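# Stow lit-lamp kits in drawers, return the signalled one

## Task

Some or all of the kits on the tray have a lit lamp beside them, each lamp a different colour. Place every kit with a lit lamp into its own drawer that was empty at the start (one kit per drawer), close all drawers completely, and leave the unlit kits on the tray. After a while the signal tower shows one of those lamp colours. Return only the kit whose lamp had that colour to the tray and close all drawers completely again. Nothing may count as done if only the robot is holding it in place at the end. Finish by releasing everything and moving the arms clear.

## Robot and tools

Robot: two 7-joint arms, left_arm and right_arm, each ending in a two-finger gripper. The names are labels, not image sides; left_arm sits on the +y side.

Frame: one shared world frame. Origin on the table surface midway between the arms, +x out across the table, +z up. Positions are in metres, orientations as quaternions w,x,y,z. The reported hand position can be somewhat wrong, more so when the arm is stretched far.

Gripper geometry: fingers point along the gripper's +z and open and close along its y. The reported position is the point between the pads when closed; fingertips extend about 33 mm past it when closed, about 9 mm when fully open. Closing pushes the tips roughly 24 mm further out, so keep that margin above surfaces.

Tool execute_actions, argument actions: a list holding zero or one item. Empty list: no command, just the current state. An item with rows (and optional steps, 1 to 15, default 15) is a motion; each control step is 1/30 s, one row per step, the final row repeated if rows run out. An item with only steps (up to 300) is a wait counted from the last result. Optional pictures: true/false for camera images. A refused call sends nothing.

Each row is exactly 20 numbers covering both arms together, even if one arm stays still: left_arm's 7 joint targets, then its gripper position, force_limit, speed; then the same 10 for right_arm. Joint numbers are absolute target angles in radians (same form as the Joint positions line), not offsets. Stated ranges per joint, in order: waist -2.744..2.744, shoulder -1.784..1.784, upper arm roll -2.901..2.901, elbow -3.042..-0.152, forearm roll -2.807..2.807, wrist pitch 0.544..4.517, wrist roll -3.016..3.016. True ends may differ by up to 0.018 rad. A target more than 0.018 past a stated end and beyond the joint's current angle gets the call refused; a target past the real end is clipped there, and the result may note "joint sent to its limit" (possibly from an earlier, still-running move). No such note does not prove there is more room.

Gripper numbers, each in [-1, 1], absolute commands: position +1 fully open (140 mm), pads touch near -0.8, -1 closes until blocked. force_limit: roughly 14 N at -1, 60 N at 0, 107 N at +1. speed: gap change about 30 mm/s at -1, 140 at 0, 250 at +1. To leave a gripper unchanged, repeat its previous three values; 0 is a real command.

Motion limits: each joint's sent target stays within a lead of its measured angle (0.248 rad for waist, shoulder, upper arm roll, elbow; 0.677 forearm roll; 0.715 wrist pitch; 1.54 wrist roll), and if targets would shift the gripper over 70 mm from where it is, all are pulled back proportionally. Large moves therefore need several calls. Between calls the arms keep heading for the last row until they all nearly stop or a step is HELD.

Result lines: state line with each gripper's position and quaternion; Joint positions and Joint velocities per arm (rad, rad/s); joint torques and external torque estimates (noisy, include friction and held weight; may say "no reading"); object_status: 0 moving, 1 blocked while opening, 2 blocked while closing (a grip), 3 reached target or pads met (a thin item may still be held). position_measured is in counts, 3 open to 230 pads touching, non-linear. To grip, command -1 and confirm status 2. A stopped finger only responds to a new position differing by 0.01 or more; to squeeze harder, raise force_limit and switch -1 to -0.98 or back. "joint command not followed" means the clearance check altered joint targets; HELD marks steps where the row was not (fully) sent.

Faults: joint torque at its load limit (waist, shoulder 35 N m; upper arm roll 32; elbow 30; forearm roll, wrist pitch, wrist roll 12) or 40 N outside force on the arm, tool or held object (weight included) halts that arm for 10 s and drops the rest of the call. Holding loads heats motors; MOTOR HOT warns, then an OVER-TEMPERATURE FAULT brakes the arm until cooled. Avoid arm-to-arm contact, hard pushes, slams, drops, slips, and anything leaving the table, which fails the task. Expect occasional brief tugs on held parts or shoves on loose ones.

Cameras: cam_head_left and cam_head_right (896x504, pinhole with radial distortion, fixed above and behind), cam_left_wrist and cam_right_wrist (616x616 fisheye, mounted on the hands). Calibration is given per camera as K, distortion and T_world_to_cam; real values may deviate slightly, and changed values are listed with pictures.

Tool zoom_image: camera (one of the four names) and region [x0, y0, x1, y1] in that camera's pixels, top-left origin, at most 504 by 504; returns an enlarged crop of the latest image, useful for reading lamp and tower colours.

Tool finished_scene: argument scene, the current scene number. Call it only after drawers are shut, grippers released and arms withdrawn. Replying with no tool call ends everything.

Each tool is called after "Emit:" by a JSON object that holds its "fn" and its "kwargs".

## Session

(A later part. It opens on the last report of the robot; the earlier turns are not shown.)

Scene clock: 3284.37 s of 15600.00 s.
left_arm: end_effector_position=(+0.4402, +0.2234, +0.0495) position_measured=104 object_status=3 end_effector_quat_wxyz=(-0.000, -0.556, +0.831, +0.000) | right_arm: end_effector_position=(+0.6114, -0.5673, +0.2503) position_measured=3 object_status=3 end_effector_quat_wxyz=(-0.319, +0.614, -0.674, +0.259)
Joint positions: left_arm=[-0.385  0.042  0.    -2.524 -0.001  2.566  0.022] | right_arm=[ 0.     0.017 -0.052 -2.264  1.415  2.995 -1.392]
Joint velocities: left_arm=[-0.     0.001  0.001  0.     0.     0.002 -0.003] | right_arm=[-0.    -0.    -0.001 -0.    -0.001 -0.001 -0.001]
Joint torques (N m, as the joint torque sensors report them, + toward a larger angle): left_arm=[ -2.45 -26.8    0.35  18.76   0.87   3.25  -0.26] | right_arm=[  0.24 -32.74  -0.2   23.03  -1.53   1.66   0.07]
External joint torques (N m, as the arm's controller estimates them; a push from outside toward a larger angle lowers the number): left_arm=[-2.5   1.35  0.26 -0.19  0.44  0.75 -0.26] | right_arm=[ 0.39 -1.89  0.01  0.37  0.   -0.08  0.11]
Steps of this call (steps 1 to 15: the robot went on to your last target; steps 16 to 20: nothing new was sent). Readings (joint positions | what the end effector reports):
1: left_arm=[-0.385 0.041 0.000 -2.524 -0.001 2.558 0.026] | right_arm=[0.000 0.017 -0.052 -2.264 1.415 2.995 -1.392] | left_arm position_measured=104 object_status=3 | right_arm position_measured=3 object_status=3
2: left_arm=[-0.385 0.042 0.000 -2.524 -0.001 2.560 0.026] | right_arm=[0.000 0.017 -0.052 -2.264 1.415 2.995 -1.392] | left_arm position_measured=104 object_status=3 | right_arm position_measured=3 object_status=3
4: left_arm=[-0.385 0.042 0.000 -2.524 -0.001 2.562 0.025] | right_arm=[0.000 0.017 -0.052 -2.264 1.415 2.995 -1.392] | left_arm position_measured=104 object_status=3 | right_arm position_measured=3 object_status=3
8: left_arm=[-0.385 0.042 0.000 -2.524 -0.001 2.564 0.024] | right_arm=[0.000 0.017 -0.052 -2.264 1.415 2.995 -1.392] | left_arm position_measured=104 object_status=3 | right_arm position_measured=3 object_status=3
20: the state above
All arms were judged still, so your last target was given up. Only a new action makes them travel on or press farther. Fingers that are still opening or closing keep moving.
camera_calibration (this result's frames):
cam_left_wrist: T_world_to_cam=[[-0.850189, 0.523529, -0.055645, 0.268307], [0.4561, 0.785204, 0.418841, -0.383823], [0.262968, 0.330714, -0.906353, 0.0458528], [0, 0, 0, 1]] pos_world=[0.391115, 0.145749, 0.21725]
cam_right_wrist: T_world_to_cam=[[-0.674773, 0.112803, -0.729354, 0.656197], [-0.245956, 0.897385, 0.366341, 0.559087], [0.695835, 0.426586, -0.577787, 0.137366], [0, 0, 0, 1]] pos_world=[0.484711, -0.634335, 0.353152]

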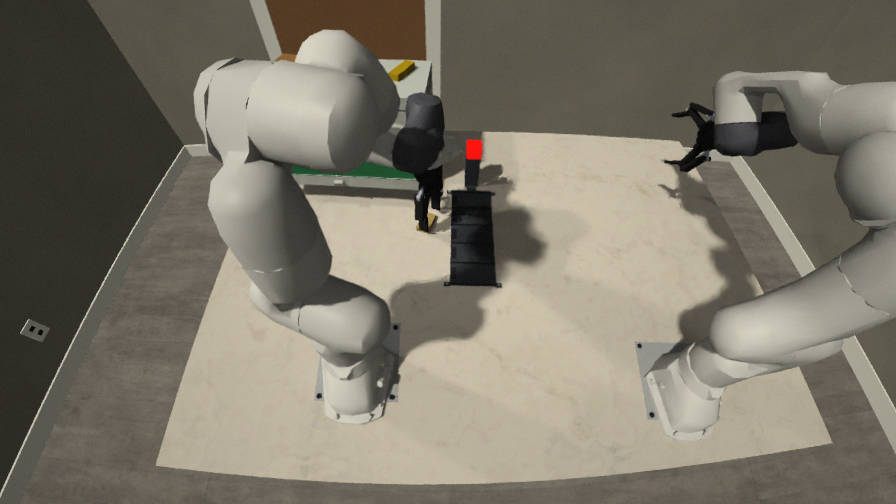

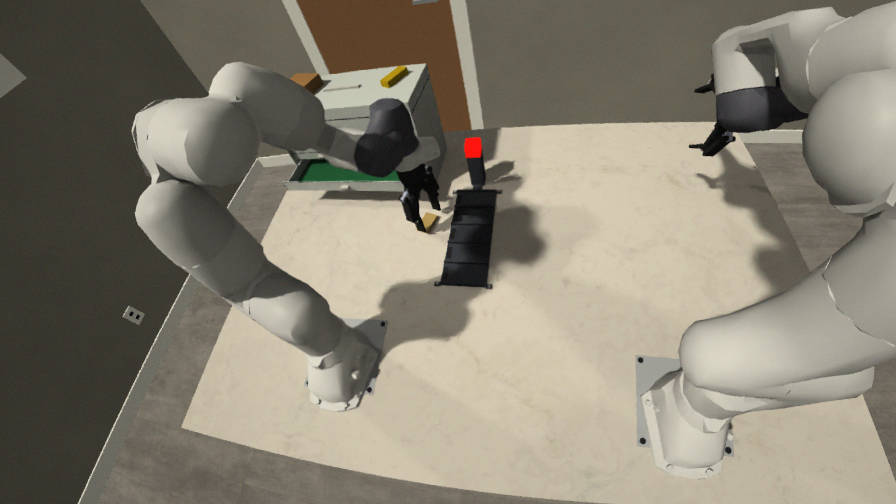

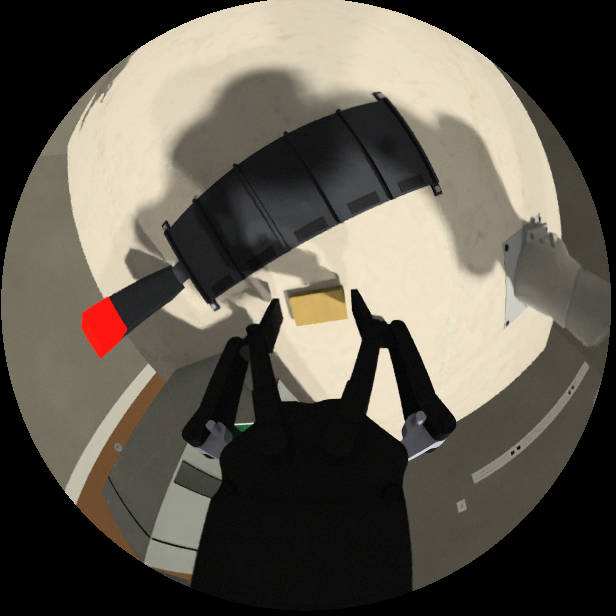

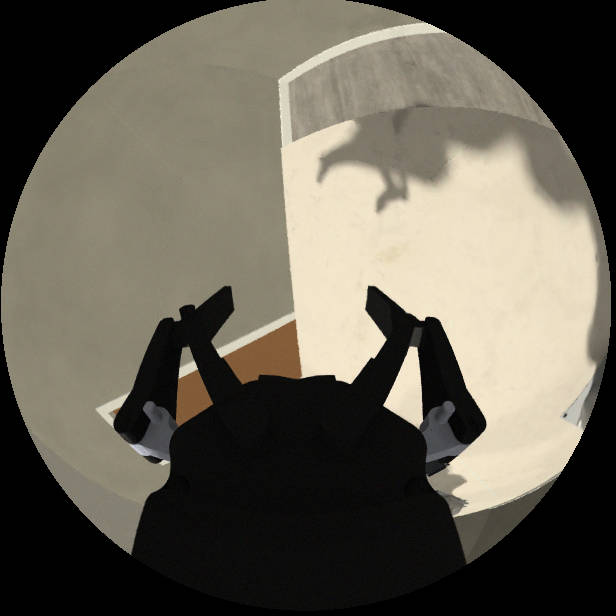

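Emit:
{"fn": "execute_actions", "kwargs": {"actions": [{"rows":[[-0.364,0.043,0,-2.5237,0.0,2.575,0.04,0.2,0.3,-0.3,0,0.017,-0.05,-2.264,1.415,2.995,-1.392,1,0,0],[-0.364,0.043,0,-2.5237,0.0,2.585,0.04,0.2,0.3,-0.3,0,0.017,-0.05,-2.264,1.415,2.995,-1.392,1,0,0],[-0.364,0.043,0,-2.5237,0.0,2.595,0.04,0.2,0.3,-0.3,0,0.017,-0.05,-2.264,1.415,2.995,-1.392,1,0,0],[-0.364,0.055,0,-2.525,0.0,2.605,0.04,0.2,0.3,-0.3,0,0.017,-0.05,-2.264,1.415,2.995,-1.392,1,0,0],[-0.364,0.055,0,-2.525,0.0,2.615,0.04,0.2,0.3,-0.3,0,0.017,-0.05,-2.264,1.415,2.995,-1.392,1,0,0],[-0.364,0.067,0,-2.526,0.0,2.622,0.04,0.2,0.3,-0.3,0,0.017,-0.05,-2.264,1.415,2.995,-1.392,1,0,0],[-0.364,0.067,0,-2.526,0.0,2.625,0.04,0.2,0.3,-0.3,0,0.017,-0.05,-2.264,1.415,2.995,-1.392,1,0,0],[-0.364,0.08,0,-2.527,0.0,2.625,0.04,0.2,0.3,-0.3,0,0.017,-0.05,-2.264,1.415,2.995,-1.392,1,0,0],[-0.364,0.08,0,-2.527,0.0,2.625,0.04,0.2,0.3,-0.3,0,0.017,-0.05,-2.264,1.415,2.995,-1.392,1,0,0],[-0.364,0.092,0,-2.528,0.0,2.625,0.04,0.2,0.3,-0.3,0,0.017,-0.05,-2.264,1.415,2.995,-1.392,1,0,0]],"steps":15}], "pictures": false}}

Emit:
{"fn": "execute_actions", "kwargs": {"actions": [{"steps":12}], "pictures": false}}

Emit:
{"fn": "execute_actions", "kwargs": {"actions": [{"rows":[[-0.364,0.092,0,-2.528,0.0,2.625,0.04,-1,0.3,-0.6,0,0.017,-0.05,-2.264,1.415,2.995,-1.392,1,0,0]],"steps":15}], "pictures": false}}

Emit:
{"fn": "execute_actions", "kwargs": {"actions": [{"steps":8}]}}

Emit:
{"fn": "zoom_image", "kwargs": {"camera": "cam_left_wrist", "region": [200, 220, 440, 420]}}

Scene clock: 3311.80 s of 15600.00 s.
left_arm: end_effector_position=(+0.4427, +0.2308, +0.0304) position_measured=104 object_status=3 end_effector_quat_wxyz=(-0.001, -0.559, +0.829, +0.001) | right_arm: end_effector_position=(+0.6114, -0.5673, +0.2503) position_measured=3 object_status=3 end_effector_quat_wxyz=(-0.319, +0.614, -0.674, +0.259)
Joint positions: left_arm=[-0.367  0.09  -0.001 -2.528 -0.001  2.615  0.031] | right_arm=[ 0.     0.017 -0.052 -2.264  1.415  2.995 -1.392]
Joint velocities: left_arm=[-0.     0.019  0.    -0.     0.     0.031  0.008] | right_arm=[ 0.001 -0.002 -0.001  0.001 -0.001  0.001  0.   ]
Joint torques (N m, as the joint torque sensors report them, + toward a larger angle): left_arm=[  0.92 -28.7    0.89  17.65   0.83   3.22   0.52] | right_arm=[ -0.28 -32.87  -0.2   22.9   -1.53   1.66   0.04]
External joint torques (N m, as the arm's controller estimates them; a push from outside toward a larger angle lowers the number): left_arm=[ 0.94  1.22  0.83 -1.15  0.43  0.64  0.52] | right_arm=[-0.25 -1.81 -0.1   0.13  0.01 -0.08  0.08]
Steps of this call (steps 1 to 90: nothing new was sent; then 23.93 s passed at rest; steps 91 to 105: all 15 steps of this action). Readings (joint positions | what the end effector reports):
91: left_arm=[-0.382 0.042 -0.001 -2.524 -0.001 2.567 0.023] | right_arm=[0.000 0.017 -0.052 -2.264 1.415 2.995 -1.392] | left_arm position_measured=104 object_status=3 | right_arm position_measured=3 object_status=3
92: left_arm=[-0.377 0.042 -0.001 -2.524 -0.001 2.569 0.024] | right_arm=[0.000 0.017 -0.052 -2.264 1.415 2.995 -1.392] | left_arm position_measured=104 object_status=3 | right_arm position_measured=3 object_status=3
94: left_arm=[-0.370 0.043 -0.001 -2.524 -0.001 2.578 0.026] | right_arm=[0.000 0.017 -0.052 -2.264 1.415 2.995 -1.392] | left_arm position_measured=104 object_status=3 | right_arm position_measured=3 object_status=3
98: left_arm=[-0.367 0.061 -0.001 -2.524 -0.001 2.601 0.028] | right_arm=[0.000 0.017 -0.052 -2.264 1.415 2.995 -1.392] | left_arm position_measured=104 object_status=3 | right_arm position_measured=3 object_status=3
105: the state above

Scene clock: 3312.20 s of 15600.00 s.
left_arm: end_effector_position=(+0.4441, +0.2303, +0.0307) position_measured=104 object_status=3 end_effector_quat_wxyz=(+0.000, -0.559, +0.829, -0.001) | right_arm: end_effector_position=(+0.6114, -0.5673, +0.2503) position_measured=3 object_status=3 end_effector_quat_wxyz=(-0.319, +0.614, -0.674, +0.259)
Joint positions: left_arm=[-0.367  0.09  -0.001 -2.528 -0.001  2.62   0.033] | right_arm=[ 0.     0.017 -0.052 -2.264  1.415  2.995 -1.392]
Joint velocities: left_arm=[ 0.    -0.    -0.001 -0.    -0.001  0.003  0.004] | right_arm=[-0.001 -0.001 -0.    -0.     0.001 -0.    -0.   ]
Joint torques (N m, as the joint torque sensors report them, + toward a larger angle): left_arm=[  1.37 -27.56   1.03  17.65   0.83   3.19   0.38] | right_arm=[ -0.02 -32.91  -0.23  23.13  -1.54   1.7    0.07]
External joint torques (N m, as the arm's controller estimates them; a push from outside toward a larger angle lowers the number): left_arm=[ 1.4   1.46  0.97 -0.51  0.43  0.7   0.38] | right_arm=[ 0.02 -2.   -0.13  0.45 -0.01 -0.04  0.11]
Steps of this call (steps 1 to 12: the robot went on to your last target). Readings (joint positions | what the end effector reports):
1: left_arm=[-0.367 0.090 -0.001 -2.528 -0.001 2.616 0.031] | right_arm=[0.000 0.017 -0.052 -2.264 1.415 2.995 -1.392] | left_arm position_measured=104 object_status=3 | right_arm position_measured=3 object_status=3
2: left_arm=[-0.367 0.090 -0.001 -2.528 -0.001 2.617 0.031] | right_arm=[0.000 0.017 -0.052 -2.264 1.415 2.995 -1.392] | left_arm position_measured=104 object_status=3 | right_arm position_measured=3 object_status=3
4: left_arm=[-0.367 0.090 -0.001 -2.528 -0.001 2.618 0.032] | right_arm=[0.000 0.017 -0.052 -2.264 1.415 2.995 -1.392] | left_arm position_measured=104 object_status=3 | right_arm position_measured=3 object_status=3
8: left_arm=[-0.367 0.090 -0.001 -2.528 -0.001 2.620 0.032] | right_arm=[0.000 0.017 -0.052 -2.264 1.415 2.995 -1.392] | left_arm position_measured=104 object_status=3 | right_arm position_measured=3 object_status=3
12: the state above

Scene clock: 3312.70 s of 15600.00 s.
left_arm: end_effector_position=(+0.4450, +0.2300, +0.0314) position_measured=134 object_status=2 end_effector_quat_wxyz=(+0.001, -0.558, +0.830, -0.002) | right_arm: end_effector_position=(+0.6114, -0.5673, +0.2503) position_measured=3 object_status=3 end_effector_quat_wxyz=(-0.319, +0.614, -0.674, +0.259)
Joint positions: left_arm=[-0.367  0.09  -0.001 -2.527 -0.001  2.621  0.033] | right_arm=[ 0.     0.017 -0.052 -2.264  1.415  2.995 -1.392]
Joint velocities: left_arm=[ 0.     0.001 -0.001 -0.    -0.001  0.     0.001] | right_arm=[ 0.     0.001 -0.    -0.001 -0.001  0.     0.   ]
Joint torques (N m, as the joint torque sensors report them, + toward a larger angle): left_arm=[  1.62 -27.18   0.89  17.3    0.89   3.     0.53] | right_arm=[  0.21 -32.66   0.31  22.93  -1.55   1.65   0.04]
External joint torques (N m, as the arm's controller estimates them; a push from outside toward a larger angle lowers the number): left_arm=[ 1.62  1.78  0.82 -0.82  0.49  0.51  0.53] | right_arm=[ 0.22 -1.85  0.37  0.31 -0.01 -0.08  0.08]
Steps of this call (steps 1 to 15: all 15 steps of this action). Readings (joint positions | what the end effector reports):
1: left_arm=[-0.367 0.090 -0.001 -2.528 -0.001 2.620 0.033] | right_arm=[0.000 0.017 -0.052 -2.264 1.415 2.995 -1.392] | left_arm position_measured=104 object_status=0 | right_arm position_measured=3 object_status=3
2: left_arm=[-0.367 0.090 -0.001 -2.528 -0.001 2.620 0.033] | right_arm=[0.000 0.017 -0.052 -2.264 1.415 2.995 -1.392] | left_arm position_measured=107 object_status=0 | right_arm position_measured=3 object_status=3
4: left_arm=[-0.367 0.090 -0.001 -2.528 -0.001 2.621 0.033] | right_arm=[0.000 0.017 -0.052 -2.264 1.415 2.995 -1.392] | left_arm position_measured=115 object_status=0 | right_arm position_measured=3 object_status=3
8: left_arm=[-0.367 0.090 -0.001 -2.527 -0.001 2.621 0.033] | right_arm=[0.000 0.017 -0.052 -2.264 1.415 2.995 -1.392] | left_arm position_measured=131 object_status=0 | right_arm position_measured=3 object_status=3
15: the state above

Scene clock: 3312.97 s of 15600.00 s.
left_arm: end_effector_position=(+0.4450, +0.2300, +0.0314) position_measured=134 object_status=2 end_effector_quat_wxyz=(+0.001, -0.558, +0.830, -0.002) | right_arm: end_effector_position=(+0.6114, -0.5673, +0.2503) position_measured=3 object_status=3 end_effector_quat_wxyz=(-0.319, +0.614, -0.674, +0.259)
Joint positions: left_arm=[-0.367  0.09  -0.001 -2.527 -0.001  2.621  0.033] | right_arm=[ 0.     0.017 -0.052 -2.264  1.415  2.995 -1.392]
Joint velocities: left_arm=[ 0.    -0.     0.     0.001  0.     0.     0.001] | right_arm=[ 0.    -0.     0.     0.001  0.001 -0.    -0.   ]
Joint torques (N m, as the joint torque sensors report them, + toward a larger angle): left_arm=[  0.94 -27.4    0.72  17.34   0.84   3.2    0.37] | right_arm=[  0.36 -32.77  -0.08  23.34  -1.57   1.63   0.07]
External joint torques (N m, as the arm's controller estimates them; a push from outside toward a larger angle lowers the number): left_arm=[ 0.88  1.7   0.58 -0.95  0.44  0.67  0.37] | right_arm=[ 0.38 -1.88  0.01  0.66 -0.04 -0.1   0.11]
Steps of this call (steps 1 to 8: the robot went on to your last target). Readings (joint positions | what the end effector reports):
1: left_arm=[-0.367 0.090 -0.001 -2.527 -0.001 2.621 0.033] | right_arm=[0.000 0.017 -0.052 -2.264 1.415 2.995 -1.392] | left_arm position_measured=134 object_status=2 | right_arm position_measured=3 object_status=3
2: left_arm=[-0.367 0.090 -0.001 -2.527 -0.001 2.621 0.033] | right_arm=[0.000 0.017 -0.052 -2.264 1.415 2.995 -1.392] | left_arm position_measured=134 object_status=2 | right_arm position_measured=3 object_status=3
4: left_arm=[-0.367 0.090 -0.001 -2.527 -0.001 2.621 0.033] | right_arm=[0.000 0.017 -0.052 -2.264 1.415 2.995 -1.392] | left_arm position_measured=134 object_status=2 | right_arm position_measured=3 object_status=3
8: the state above
camera_calibration (this result's frames):
cam_left_wrist: T_world_to_cam=[[-0.853235, 0.517995, -0.0605893, 0.270684], [0.449112, 0.788845, 0.41955, -0.381347], [0.26512, 0.330763, -0.905708, 0.0249397], [0, 0, 0, 1]] pos_world=[0.395613, 0.152362, 0.198983]
cam_right_wrist: T_world_to_cam=[[-0.674773, 0.112803, -0.729354, 0.656197], [-0.245956, 0.897385, 0.366341, 0.559087], [0.695835, 0.426586, -0.577787, 0.137366], [0, 0, 0, 1]] pos_world=[0.484711, -0.634336, 0.353152]

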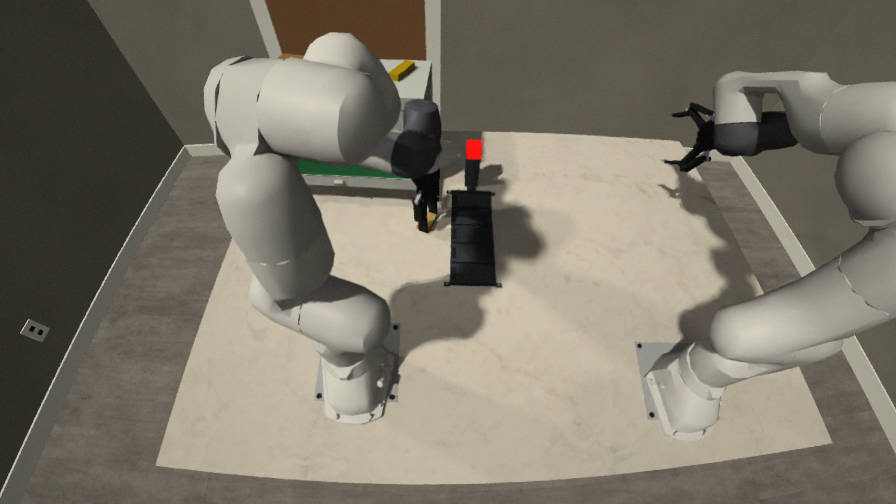

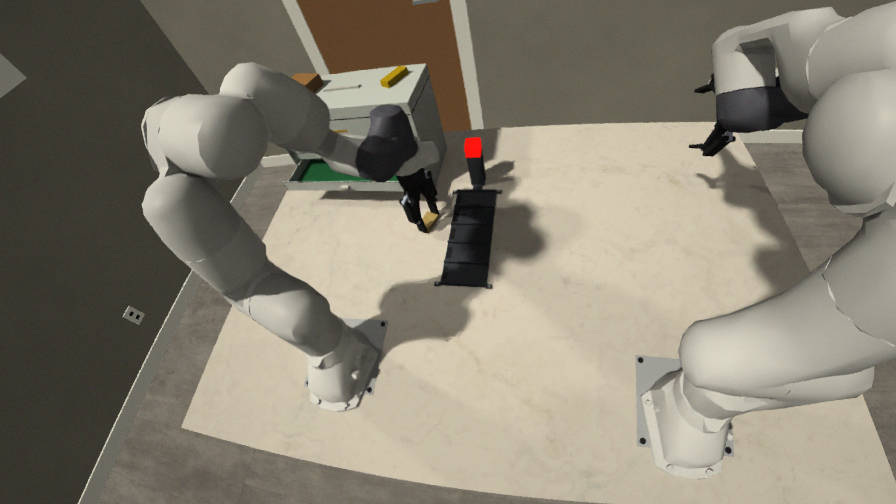

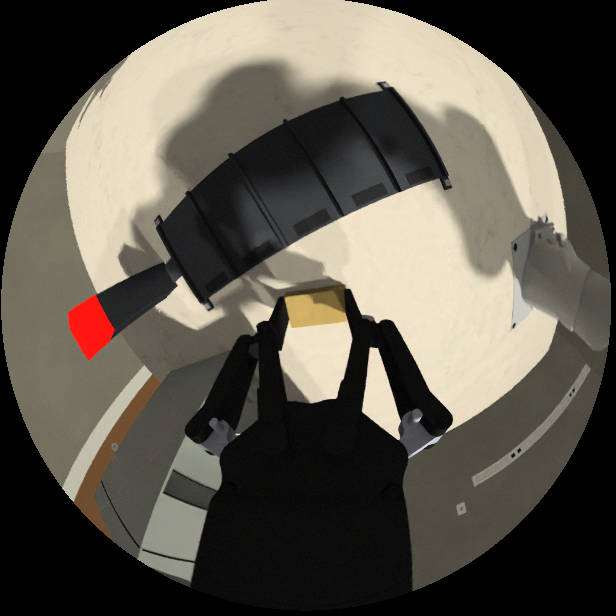

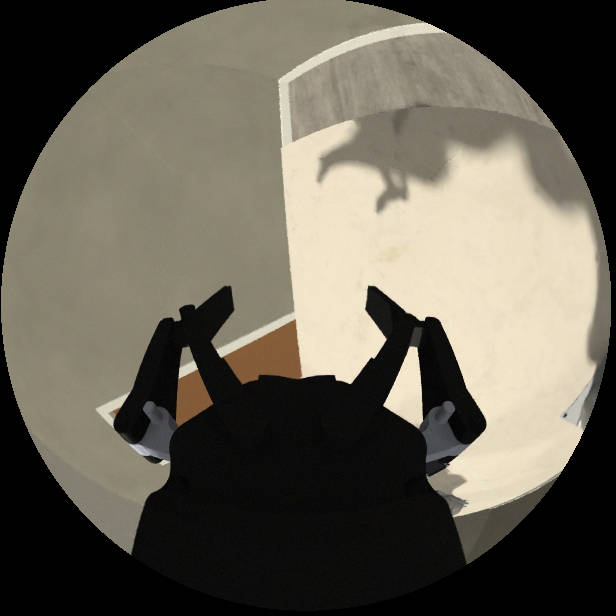

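Region (200, 220, 440, 420) of cam_left_wrist's 616x616 image, scaled by 2.100, with more detail than that image has.

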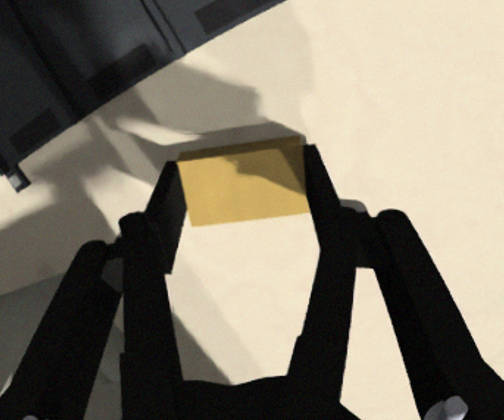

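Emit:
{"fn": "execute_actions", "kwargs": {"actions": [{"rows":[[-0.364,0.07,0,-2.526,0.0,2.59,0.04,-1,0.3,-0.6,0,0.017,-0.05,-2.264,1.415,2.995,-1.392,1,0,0],[-0.364,0.05,0,-2.524,0.0,2.565,0.04,-1,0.3,-0.6,0,0.017,-0.05,-2.264,1.415,2.995,-1.392,1,0,0],[-0.364,0.03,0,-2.522,0.0,2.54,0.04,-1,0.3,-0.6,0,0.017,-0.05,-2.264,1.415,2.995,-1.392,1,0,0],[-0.364,0.01,0,-2.52,0.0,2.515,0.1,-1,0.3,-0.6,0,0.017,-0.05,-2.264,1.415,2.995,-1.392,1,0,0],[-0.364,-0.01,0,-2.517,0.0,2.49,0.2,-1,0.3,-0.6,0,0.017,-0.05,-2.264,1.415,2.995,-1.392,1,0,0],[-0.364,-0.03,0,-2.514,0.0,2.47,0.3,-1,0.3,-0.6,0,0.017,-0.05,-2.264,1.415,2.995,-1.392,1,0,0],[-0.364,-0.055,0,-2.51,0.0,2.45,0.4,-1,0.3,-0.6,0,0.017,-0.05,-2.264,1.415,2.995,-1.392,1,0,0],[-0.364,-0.055,0,-2.51,0.0,2.45,0.5,-1,0.3,-0.6,0,0.017,-0.05,-2.264,1.415,2.995,-1.392,1,0,0],[-0.364,-0.055,0,-2.51,0.0,2.45,0.6,-1,0.3,-0.6,0,0.017,-0.05,-2.264,1.415,2.995,-1.392,1,0,0],[-0.39,-0.035,0,-2.48,0.0,2.44,0.7,-1,0.3,-0.6,0,0.017,-0.05,-2.264,1.415,2.995,-1.392,1,0,0],[-0.415,-0.015,0,-2.45,0.0,2.43,0.8,-1,0.3,-0.6,0,0.017,-0.05,-2.264,1.415,2.995,-1.392,1,0,0],[-0.44,0.01,0,-2.42,0.0,2.425,0.9,-1,0.3,-0.6,0,0.017,-0.05,-2.264,1.415,2.995,-1.392,1,0,0],[-0.465,0.03,0,-2.39,0.0,2.42,1.0,-1,0.3,-0.6,0,0.017,-0.05,-2.264,1.415,2.995,-1.392,1,0,0],[-0.49,0.055,0,-2.36,0.0,2.41,1.028,-1,0.3,-0.6,0,0.017,-0.05,-2.264,1.415,2.995,-1.392,1,0,0],[-0.515,0.08,0,-2.33,0.0,2.405,1.028,-1,0.3,-0.6,0,0.017,-0.05,-2.264,1.415,2.995,-1.392,1,0,0]],"steps":15}], "pictures": false}}

Emit:
{"fn": "execute_actions", "kwargs": {"actions": [{"rows":[[-0.54,0.105,0,-2.30,0.0,2.40,1.028,-1,0.3,-0.6,0,0.017,-0.05,-2.264,1.415,2.995,-1.392,1,0,0],[-0.565,0.13,0,-2.27,0.0,2.40,1.028,-1,0.3,-0.6,0,0.017,-0.05,-2.264,1.415,2.995,-1.392,1,0,0],[-0.585,0.155,0,-2.24,0.0,2.40,1.028,-1,0.3,-0.6,0,0.017,-0.05,-2.264,1.415,2.995,-1.392,1,0,0],[-0.60,0.18,0,-2.215,0.0,2.41,1.028,-1,0.3,-0.6,0,0.017,-0.05,-2.264,1.415,2.995,-1.392,1,0,0],[-0.60,0.18,0,-2.215,0.0,2.42,1.028,-1,0.3,-0.6,0,0.017,-0.05,-2.264,1.415,2.995,-1.392,1,0,0],[-0.60,0.18,0,-2.215,0.0,2.43,1.028,-1,0.3,-0.6,0,0.017,-0.05,-2.264,1.415,2.995,-1.392,1,0,0],[-0.60,0.195,0,-2.218,0.0,2.435,1.028,-1,0.3,-0.6,0,0.017,-0.05,-2.264,1.415,2.995,-1.392,1,0,0],[-0.60,0.209,0,-2.221,0.0,2.435,1.028,-1,0.3,-0.6,0,0.017,-0.05,-2.264,1.415,2.995,-1.392,1,0,0]],"steps":15}], "pictures": false}}

Emit:
{"fn": "execute_actions", "kwargs": {"actions": [{"steps":30}]}}

Emit:
{"fn": "zoom_image", "kwargs": {"camera": "cam_left_wrist", "region": [200, 180, 440, 420]}}

Scene clock: 3348.23 s of 15600.00 s.
left_arm: end_effector_position=(+0.4668, +0.1762, +0.0965) position_measured=134 object_status=2 end_effector_quat_wxyz=(+0.010, -0.290, +0.957, -0.009) | right_arm: end_effector_position=(+0.6114, -0.5673, +0.2503) position_measured=3 object_status=3 end_effector_quat_wxyz=(-0.319, +0.614, -0.674, +0.259)
Joint positions: left_arm=[-0.458  0.031  0.005 -2.389 -0.001  2.448  0.544] | right_arm=[ 0.     0.017 -0.052 -2.264  1.415  2.995 -1.392]
Joint velocities: left_arm=[-0.672  0.626 -0.044  0.796 -0.001 -0.201  1.578] | right_arm=[ 0.     0.     0.001  0.    -0.001  0.001 -0.001]
Joint torques (N m, as the joint torque sensors report them, + toward a larger angle): left_arm=[ -2.52 -30.46  -0.88  16.62   0.98   1.26   0.84] | right_arm=[  0.42 -32.41  -0.19  23.07  -1.51   1.59   0.  ]
External joint torques (N m, as the arm's controller estimates them; a push from outside toward a larger angle lowers the number): left_arm=[-3.41  1.51 -0.46  0.59  0.41 -0.37  0.85] | right_arm=[ 0.32 -1.51 -0.23  0.42  0.03 -0.12  0.04]
Steps of this call (steps 1 to 15: the robot went on to your last target; steps 16 to 90: nothing new was sent; then 31.77 s passed at rest; steps 91 to 105: all 15 steps of this action). Readings (joint positions | what the end effector reports):
91: left_arm=[-0.367 0.087 -0.001 -2.527 -0.001 2.616 0.033] | right_arm=[0.000 0.017 -0.052 -2.264 1.415 2.995 -1.392] | left_arm position_measured=134 object_status=2 | right_arm position_measured=3 object_status=3
92: left_arm=[-0.367 0.080 -0.001 -2.528 -0.001 2.607 0.033] | right_arm=[0.000 0.017 -0.052 -2.264 1.415 2.995 -1.392] | left_arm position_measured=134 object_status=2 | right_arm position_measured=3 object_status=3
94: left_arm=[-0.367 0.053 -0.001 -2.528 -0.001 2.581 0.039] | right_arm=[0.000 0.017 -0.052 -2.264 1.415 2.995 -1.392] | left_arm position_measured=134 object_status=2 | right_arm position_measured=3 object_status=3
98: left_arm=[-0.367 -0.023 -0.001 -2.517 -0.001 2.518 0.149] | right_arm=[0.000 0.017 -0.052 -2.264 1.415 2.995 -1.392] | left_arm position_measured=134 object_status=2 | right_arm position_measured=3 object_status=3
105: the state above

Scene clock: 3348.73 s of 15600.00 s.
left_arm: end_effector_position=(+0.4633, +0.0877, +0.0679) position_measured=134 object_status=2 end_effector_quat_wxyz=(-0.002, -0.027, +1.000, +0.001) | right_arm: end_effector_position=(+0.6114, -0.5673, +0.2503) position_measured=3 object_status=3 end_effector_quat_wxyz=(-0.319, +0.614, -0.674, +0.259)
Joint positions: left_arm=[-0.6    0.209 -0.003 -2.225 -0.001  2.429  0.929] | right_arm=[ 0.     0.017 -0.052 -2.264  1.415  2.995 -1.392]
Joint velocities: left_arm=[-0.002  0.001  0.005  0.002 -0.001 -0.     0.306] | right_arm=[-0.001  0.     0.    -0.    -0.    -0.     0.   ]
Joint torques (N m, as the joint torque sensors report them, + toward a larger angle): left_arm=[ -1.18 -35.77   1.29  23.21   0.93   3.29   0.53] | right_arm=[ -0.15 -32.61  -0.26  23.33  -1.58   1.6   -0.01]
External joint torques (N m, as the arm's controller estimates them; a push from outside toward a larger angle lowers the number): left_arm=[-1.    0.32  1.26  2.2   0.4   0.78  0.54] | right_arm=[-0.15 -1.79 -0.2   0.71 -0.05 -0.13  0.03]
Steps of this call (steps 1 to 15: all 15 steps of this action). Readings (joint positions | what the end effector reports):
1: left_arm=[-0.482 0.054 0.005 -2.360 -0.001 2.440 0.593] | right_arm=[0.000 0.017 -0.052 -2.264 1.415 2.995 -1.392] | left_arm position_measured=134 object_status=2 | right_arm position_measured=3 object_status=3
2: left_arm=[-0.507 0.078 0.005 -2.331 -0.001 2.434 0.638] | right_arm=[0.000 0.017 -0.052 -2.264 1.415 2.995 -1.392] | left_arm position_measured=134 object_status=2 | right_arm position_measured=3 object_status=3
4: left_arm=[-0.554 0.127 0.002 -2.274 -0.001 2.426 0.713] | right_arm=[0.000 0.017 -0.052 -2.264 1.415 2.995 -1.392] | left_arm position_measured=134 object_status=2 | right_arm position_measured=3 object_status=3
8: left_arm=[-0.598 0.180 -0.005 -2.227 -0.001 2.429 0.822] | right_arm=[0.000 0.017 -0.052 -2.264 1.415 2.995 -1.392] | left_arm position_measured=134 object_status=2 | right_arm position_measured=3 object_status=3
15: the state above

Scene clock: 3349.73 s of 15600.00 s.
left_arm: end_effector_position=(+0.4640, +0.0874, +0.0684) position_measured=134 object_status=2 end_effector_quat_wxyz=(-0.002, +0.017, +1.000, +0.000) | right_arm: end_effector_position=(+0.6114, -0.5673, +0.2503) position_measured=3 object_status=3 end_effector_quat_wxyz=(-0.319, +0.614, -0.674, +0.259)
Joint positions: left_arm=[-0.6    0.209 -0.003 -2.224 -0.001  2.43   1.018] | right_arm=[ 0.     0.017 -0.052 -2.264  1.415  2.995 -1.392]
Joint velocities: left_arm=[ 0.     0.    -0.    -0.001  0.001  0.001  0.011] | right_arm=[-0.001 -0.001  0.001  0.001  0.001 -0.001 -0.001]
Joint torques (N m, as the joint torque sensors report them, + toward a larger angle): left_arm=[  0.03 -35.78   2.27  21.23   0.9    3.3    0.49] | right_arm=[  0.04 -32.54   0.42  23.26  -1.6    1.66   0.09]
External joint torques (N m, as the arm's controller estimates them; a push from outside toward a larger angle lowers the number): left_arm=[ 0.07 -0.31  2.13  0.57  0.38  0.87  0.49] | right_arm=[-0.07 -1.55  0.37  0.54 -0.06 -0.06  0.13]
Steps of this call (steps 1 to 30: the robot went on to your last target). Readings (joint positions | what the end effector reports):
1: left_arm=[-0.600 0.209 -0.003 -2.224 -0.001 2.430 0.938] | right_arm=[0.000 0.017 -0.052 -2.264 1.415 2.995 -1.392] | left_arm position_measured=134 object_status=2 | right_arm position_measured=3 object_status=3
2: left_arm=[-0.600 0.209 -0.003 -2.224 -0.001 2.430 0.947] | right_arm=[0.000 0.017 -0.052 -2.264 1.415 2.995 -1.392] | left_arm position_measured=134 object_status=2 | right_arm position_measured=3 object_status=3
4: left_arm=[-0.600 0.209 -0.003 -2.224 -0.001 2.430 0.962] | right_arm=[0.000 0.017 -0.052 -2.264 1.415 2.995 -1.392] | left_arm position_measured=134 object_status=2 | right_arm position_measured=3 object_status=3
8: left_arm=[-0.600 0.209 -0.003 -2.224 -0.001 2.430 0.983] | right_arm=[0.000 0.017 -0.052 -2.264 1.415 2.995 -1.392] | left_arm position_measured=134 object_status=2 | right_arm position_measured=3 object_status=3
30: the state above
camera_calibration (this result's frames):
cam_left_wrist: T_world_to_cam=[[0.192761, 0.979659, -0.0557814, -0.163054], [0.896244, -0.152634, 0.416474, -0.41788], [0.399488, -0.130274, -0.907435, 0.0786516], [0, 0, 0, 1]] pos_world=[0.374532, 0.1062, 0.236312]
cam_right_wrist: T_world_to_cam=[[-0.674773, 0.112803, -0.729354, 0.656197], [-0.245956, 0.897385, 0.366341, 0.559087], [0.695835, 0.426586, -0.577787, 0.137366], [0, 0, 0, 1]] pos_world=[0.484711, -0.634336, 0.353152]

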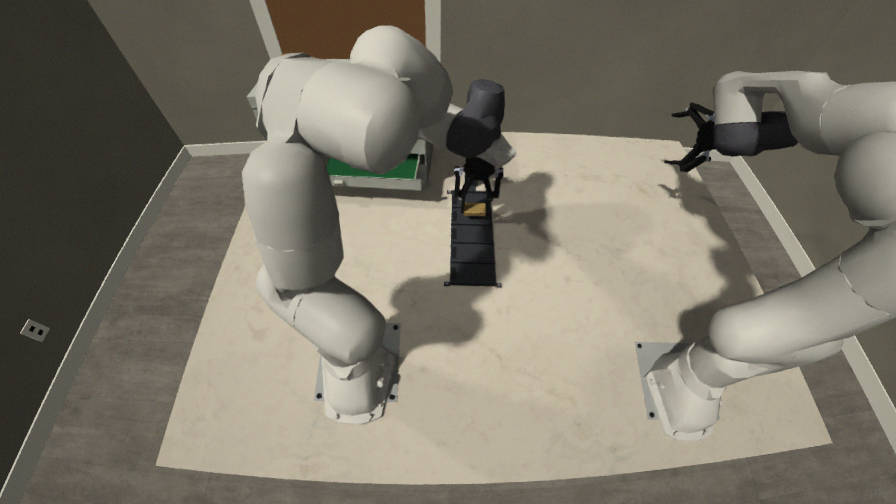

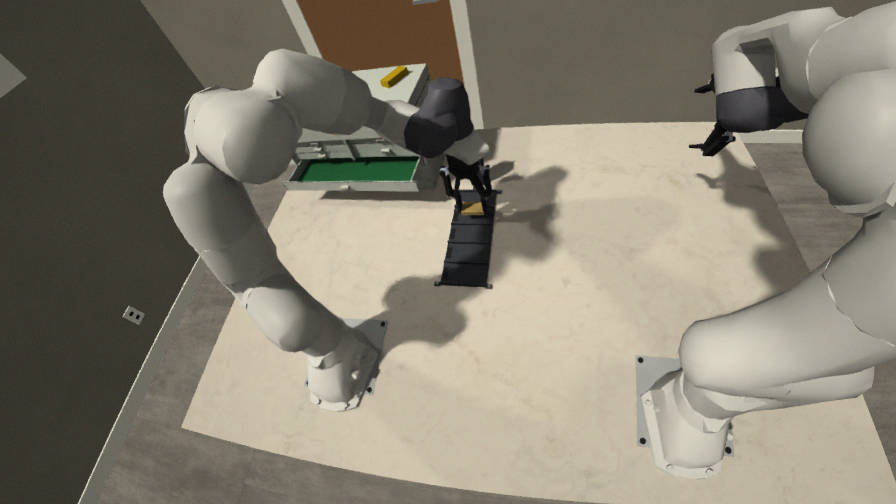

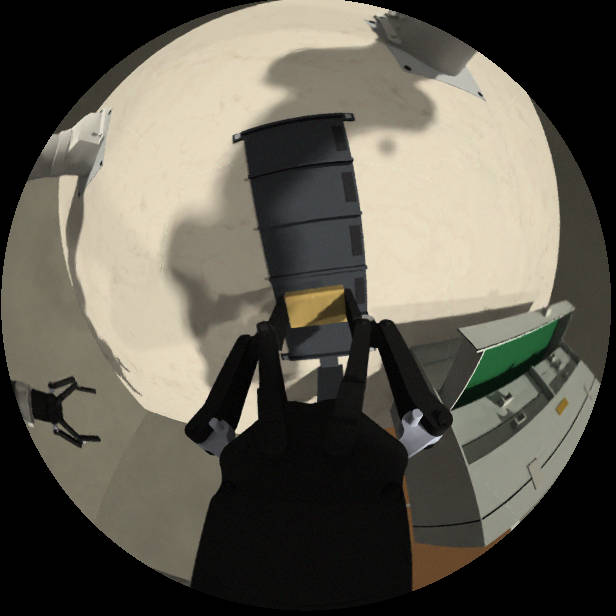

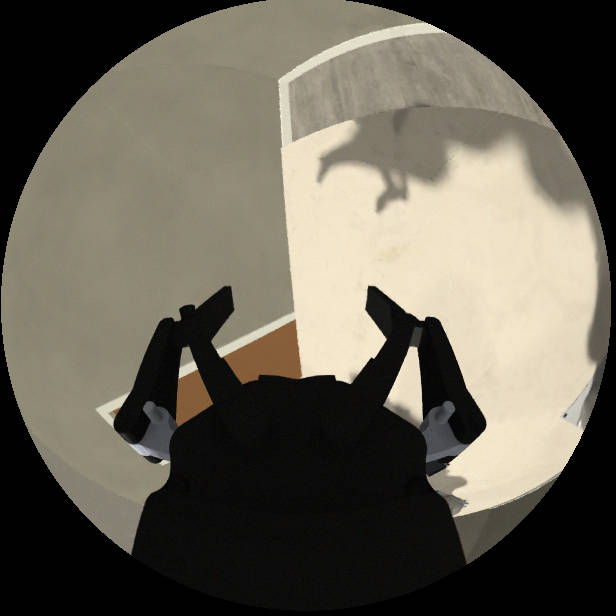

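Region (200, 180, 440, 420) of cam_left_wrist's 616x616 image, scaled by 2.100, with more detail than that image has.

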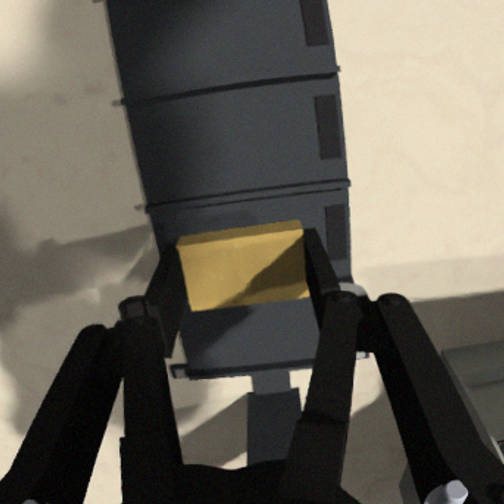

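Emit:
{"fn": "execute_actions", "kwargs": {"actions": [{"rows":[[-0.593,0.215,0.003,-2.223,0.0,2.455,1.028,-1,0.3,-0.6,0,0.017,-0.05,-2.264,1.415,2.995,-1.392,1,0,0],[-0.593,0.22,0.003,-2.223,0.0,2.46,1.028,-1,0.3,-0.6,0,0.017,-0.05,-2.264,1.415,2.995,-1.392,1,0,0],[-0.593,0.227,0.003,-2.224,0.0,2.47,1.028,-1,0.3,-0.6,0,0.017,-0.05,-2.264,1.415,2.995,-1.392,1,0,0],[-0.593,0.234,0.003,-2.225,0.0,2.478,1.028,-1,0.3,-0.6,0,0.017,-0.05,-2.264,1.415,2.995,-1.392,1,0,0],[-0.593,0.24,0.003,-2.226,0.0,2.485,1.028,-1,0.3,-0.6,0,0.017,-0.05,-2.264,1.415,2.995,-1.392,1,0,0],[-0.593,0.246,0.003,-2.227,0.0,2.485,1.028,-1,0.3,-0.6,0,0.017,-0.05,-2.264,1.415,2.995,-1.392,1,0,0],[-0.593,0.2518,0.003,-2.228,0.0,2.485,1.028,-1,0.3,-0.6,0,0.017,-0.05,-2.264,1.415,2.995,-1.392,1,0,0]],"steps":15}], "pictures": false}}

Emit:
{"fn": "execute_actions", "kwargs": {"actions": [{"steps":10}]}}

Emit:
{"fn": "zoom_image", "kwargs": {"camera": "cam_left_wrist", "region": [200, 180, 440, 420]}}

Scene clock: 3366.87 s of 15600.00 s.
left_arm: end_effector_position=(+0.4662, +0.0911, +0.0468) position_measured=134 object_status=2 end_effector_quat_wxyz=(-0.002, +0.015, +1.000, +0.001) | right_arm: end_effector_position=(+0.6114, -0.5673, +0.2503) position_measured=3 object_status=3 end_effector_quat_wxyz=(-0.319, +0.614, -0.674, +0.259)
Joint positions: left_arm=[-0.596  0.252  0.001 -2.229 -0.001  2.476  1.021] | right_arm=[ 0.     0.017 -0.052 -2.264  1.415  2.995 -1.392]
Joint velocities: left_arm=[ 0.001  0.     0.002 -0.001 -0.002  0.024  0.001] | right_arm=[-0.001  0.001 -0.001  0.     0.    -0.    -0.   ]
Joint torques (N m, as the joint torque sensors report them, + toward a larger angle): left_arm=[  0.96 -35.85   1.59  20.37   0.93   3.36   0.51] | right_arm=[  0.09 -32.73  -0.25  22.86  -1.57   1.63  -0.01]
External joint torques (N m, as the arm's controller estimates them; a push from outside toward a larger angle lowers the number): left_arm=[0.68 0.29 1.09 0.4  0.45 0.96 0.51] | right_arm=[ 0.11 -1.88 -0.17  0.2  -0.04 -0.1   0.04]
Steps of this call (steps 1 to 15: the robot went on to your last target; steps 16 to 90: nothing new was sent; then 13.63 s passed at rest; steps 91 to 105: all 15 steps of this action). Readings (joint positions | what the end effector reports):
91: left_arm=[-0.600 0.210 -0.002 -2.223 -0.001 2.433 1.021] | right_arm=[0.000 0.017 -0.052 -2.264 1.415 2.995 -1.392] | left_arm position_measured=134 object_status=2 | right_arm position_measured=3 object_status=3
92: left_arm=[-0.599 0.212 -0.002 -2.223 -0.001 2.437 1.021] | right_arm=[0.000 0.017 -0.052 -2.264 1.415 2.995 -1.392] | left_arm position_measured=134 object_status=2 | right_arm position_measured=3 object_status=3
94: left_arm=[-0.597 0.220 -0.000 -2.223 -0.001 2.448 1.021] | right_arm=[0.000 0.017 -0.052 -2.264 1.415 2.995 -1.392] | left_arm position_measured=134 object_status=2 | right_arm position_measured=3 object_status=3
98: left_arm=[-0.596 0.243 0.001 -2.226 -0.001 2.466 1.021] | right_arm=[0.000 0.017 -0.052 -2.264 1.415 2.995 -1.392] | left_arm position_measured=134 object_status=2 | right_arm position_measured=3 object_status=3
105: the state above

Scene clock: 3367.20 s of 15600.00 s.
left_arm: end_effector_position=(+0.4671, +0.0905, +0.0471) position_measured=134 object_status=2 end_effector_quat_wxyz=(-0.001, +0.015, +1.000, +0.000) | right_arm: end_effector_position=(+0.6114, -0.5673, +0.2503) position_measured=3 object_status=3 end_effector_quat_wxyz=(-0.319, +0.614, -0.674, +0.259)
Joint positions: left_arm=[-0.596  0.252  0.001 -2.229 -0.001  2.479  1.021] | right_arm=[ 0.     0.017 -0.052 -2.264  1.415  2.995 -1.392]
Joint velocities: left_arm=[-0.    -0.    -0.     0.001 -0.001  0.002  0.001] | right_arm=[ 0.001 -0.    -0.001  0.001 -0.     0.    -0.001]
Joint torques (N m, as the joint torque sensors report them, + toward a larger angle): left_arm=[  0.86 -36.04   1.78  20.74   0.95   3.34   0.42] | right_arm=[  0.11 -32.55  -0.17  23.25  -1.55   1.59   0.09]
External joint torques (N m, as the arm's controller estimates them; a push from outside toward a larger angle lowers the number): left_arm=[0.94 0.21 1.62 0.61 0.46 0.89 0.42] | right_arm=[ 0.13 -1.6  -0.1   0.53 -0.02 -0.14  0.13]
Steps of this call (steps 1 to 10: the robot went on to your last target). Readings (joint positions | what the end effector reports):
1: left_arm=[-0.596 0.252 0.001 -2.229 -0.001 2.477 1.021] | right_arm=[0.000 0.017 -0.052 -2.264 1.415 2.995 -1.392] | left_arm position_measured=134 object_status=2 | right_arm position_measured=3 object_status=3
2: left_arm=[-0.596 0.252 0.001 -2.229 -0.001 2.477 1.021] | right_arm=[0.000 0.017 -0.052 -2.264 1.415 2.995 -1.392] | left_arm position_measured=134 object_status=2 | right_arm position_measured=3 object_status=3
4: left_arm=[-0.596 0.252 0.001 -2.229 -0.001 2.478 1.021] | right_arm=[0.000 0.017 -0.052 -2.264 1.415 2.995 -1.392] | left_arm position_measured=134 object_status=2 | right_arm position_measured=3 object_status=3
8: left_arm=[-0.596 0.252 0.001 -2.229 -0.001 2.479 1.021] | right_arm=[0.000 0.017 -0.052 -2.264 1.415 2.995 -1.392] | left_arm position_measured=134 object_status=2 | right_arm position_measured=3 object_status=3
10: the state above
camera_calibration (this result's frames):
cam_left_wrist: T_world_to_cam=[[0.188886, 0.980427, -0.0555449, -0.166155], [0.896292, -0.149014, 0.41768, -0.41176], [0.401227, -0.128678, -0.906895, 0.057553], [0, 0, 0, 1]] pos_world=[0.37735, 0.108951, 0.214949]
cam_right_wrist: T_world_to_cam=[[-0.674773, 0.112803, -0.729354, 0.656197], [-0.245956, 0.897385, 0.366341, 0.559087], [0.695835, 0.426586, -0.577787, 0.137366], [0, 0, 0, 1]] pos_world=[0.484711, -0.634336, 0.353152]

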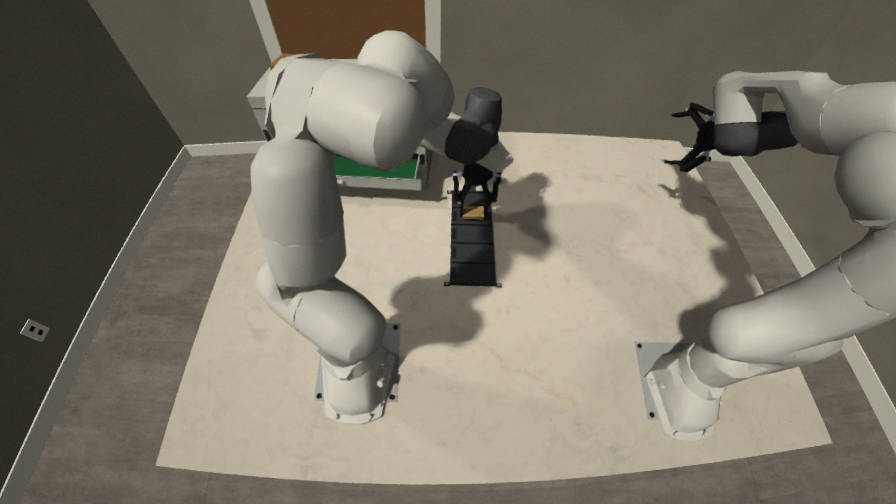

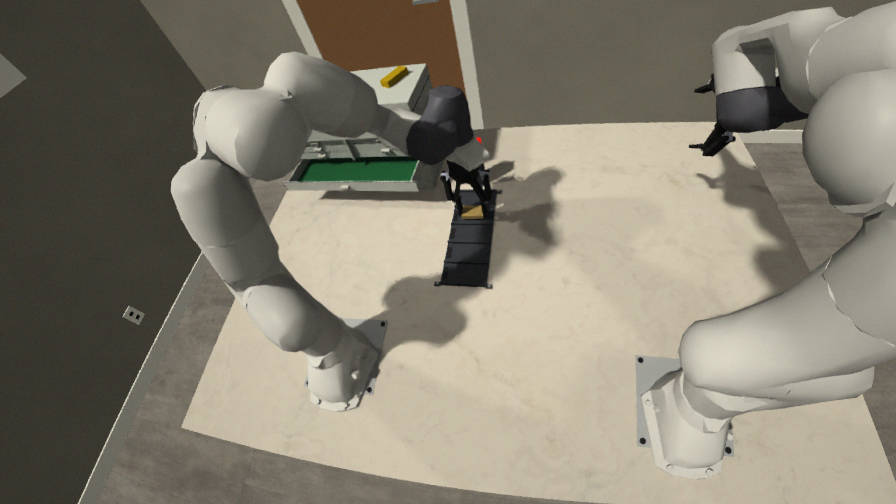

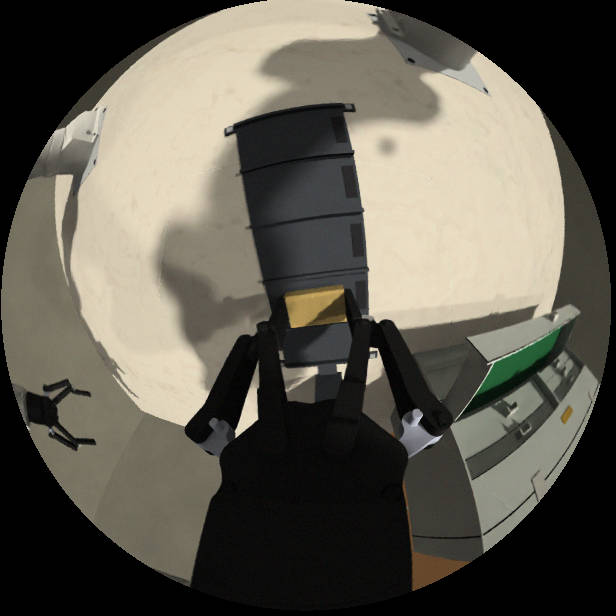

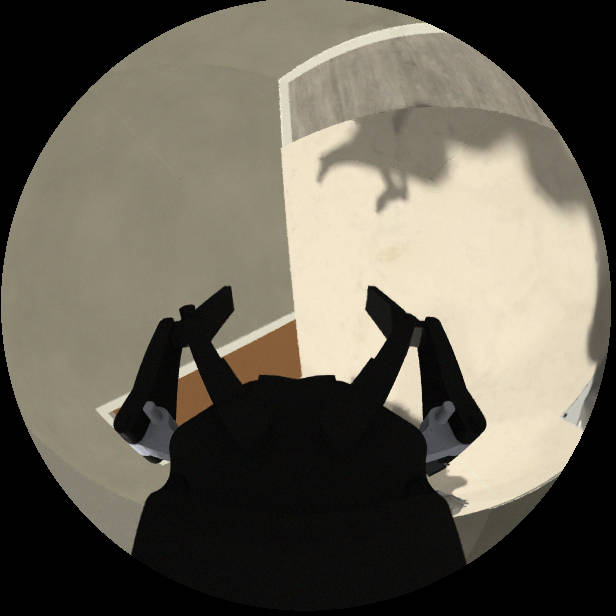

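Region (200, 180, 440, 420) of cam_left_wrist's 616x616 image, scaled by 2.100, with more detail than that image has.

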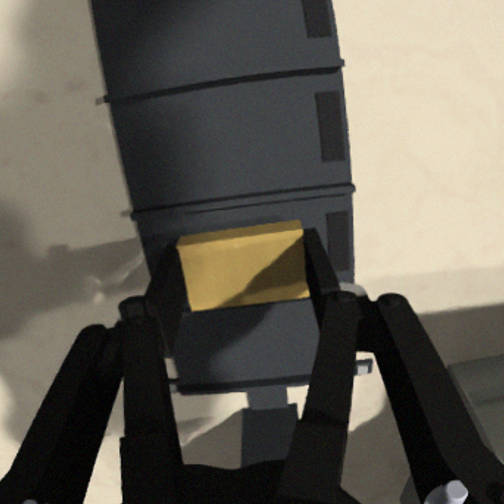

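Emit:
{"fn": "execute_actions", "kwargs": {"actions": [{"rows":[[-0.593,0.256,0.003,-2.229,0.0,2.495,1.028,-1,0.3,-0.6,0,0.017,-0.05,-2.264,1.415,2.995,-1.392,1,0,0],[-0.593,0.256,0.003,-2.229,0.0,2.495,1.028,-1,0.3,-0.6,0,0.017,-0.05,-2.264,1.415,2.995,-1.392,1,0,0],[-0.593,0.26,0.003,-2.23,0.0,2.5,1.028,-1,0.3,-0.6,0,0.017,-0.05,-2.264,1.415,2.995,-1.392,1,0,0],[-0.593,0.26,0.003,-2.23,0.0,2.5,1.028,-1,0.3,-0.6,0,0.017,-0.05,-2.264,1.415,2.995,-1.392,1,0,0],[-0.593,0.264,0.003,-2.23,0.0,2.505,1.028,-1,0.3,-0.6,0,0.017,-0.05,-2.264,1.415,2.995,-1.392,1,0,0],[-0.593,0.264,0.003,-2.23,0.0,2.505,1.028,-1,0.3,-0.6,0,0.017,-0.05,-2.264,1.415,2.995,-1.392,1,0,0],[-0.593,0.268,0.003,-2.231,0.0,2.507,1.028,-1,0.3,-0.6,0,0.017,-0.05,-2.264,1.415,2.995,-1.392,1,0,0],[-0.593,0.268,0.003,-2.231,0.0,2.507,1.028,-1,0.3,-0.6,0,0.017,-0.05,-2.264,1.415,2.995,-1.392,1,0,0],[-0.593,0.272,0.003,-2.232,0.0,2.509,1.028,-1,0.3,-0.6,0,0.017,-0.05,-2.264,1.415,2.995,-1.392,1,0,0]],"steps":15}], "pictures": false}}

Scene clock: 3390.77 s of 15600.00 s.
left_arm: end_effector_position=(+0.4668, +0.0907, +0.0373) position_measured=134 object_status=2 end_effector_quat_wxyz=(-0.001, +0.015, +1.000, +0.000) | right_arm: end_effector_position=(+0.6114, -0.5673, +0.2503) position_measured=3 object_status=3 end_effector_quat_wxyz=(-0.319, +0.614, -0.674, +0.259)
Joint positions: left_arm=[-0.596  0.272  0.001 -2.232 -0.001  2.501  1.021] | right_arm=[ 0.     0.017 -0.052 -2.264  1.415  2.995 -1.392]
Joint velocities: left_arm=[-0.001  0.     0.001 -0.001  0.     0.015 -0.002] | right_arm=[ 0.001  0.    -0.    -0.    -0.001 -0.    -0.   ]
Joint torques (N m, as the joint torque sensors report them, + toward a larger angle): left_arm=[  1.29 -35.9    2.11  18.85   1.     3.37   0.34] | right_arm=[  0.16 -32.89   0.12  23.22  -1.51   1.63   0.1 ]
External joint torques (N m, as the arm's controller estimates them; a push from outside toward a larger angle lowers the number): left_arm=[ 1.14  0.87  1.71 -1.1   0.52  0.92  0.34] | right_arm=[ 0.13 -2.07  0.15  0.59  0.03 -0.1   0.14]
Steps of this call (steps 1 to 15: the robot went on to your last target; steps 16 to 90: nothing new was sent; then 20.07 s passed at rest; steps 91 to 105: all 15 steps of this action). Readings (joint positions | what the end effector reports):
91: left_arm=[-0.596 0.253 0.001 -2.229 -0.001 2.482 1.021] | right_arm=[0.000 0.017 -0.052 -2.264 1.415 2.995 -1.392] | left_arm position_measured=134 object_status=2 | right_arm position_measured=3 object_status=3
92: left_arm=[-0.596 0.253 0.001 -2.229 -0.001 2.483 1.021] | right_arm=[0.000 0.017 -0.052 -2.264 1.415 2.995 -1.392] | left_arm position_measured=134 object_status=2 | right_arm position_measured=3 object_status=3
94: left_arm=[-0.596 0.256 0.001 -2.229 -0.001 2.487 1.021] | right_arm=[0.000 0.017 -0.052 -2.264 1.415 2.995 -1.392] | left_arm position_measured=134 object_status=2 | right_arm position_measured=3 object_status=3
98: left_arm=[-0.596 0.264 0.001 -2.230 -0.001 2.495 1.021] | right_arm=[0.000 0.017 -0.052 -2.264 1.415 2.995 -1.392] | left_arm position_measured=134 object_status=2 | right_arm position_measured=3 object_status=3
105: the state above


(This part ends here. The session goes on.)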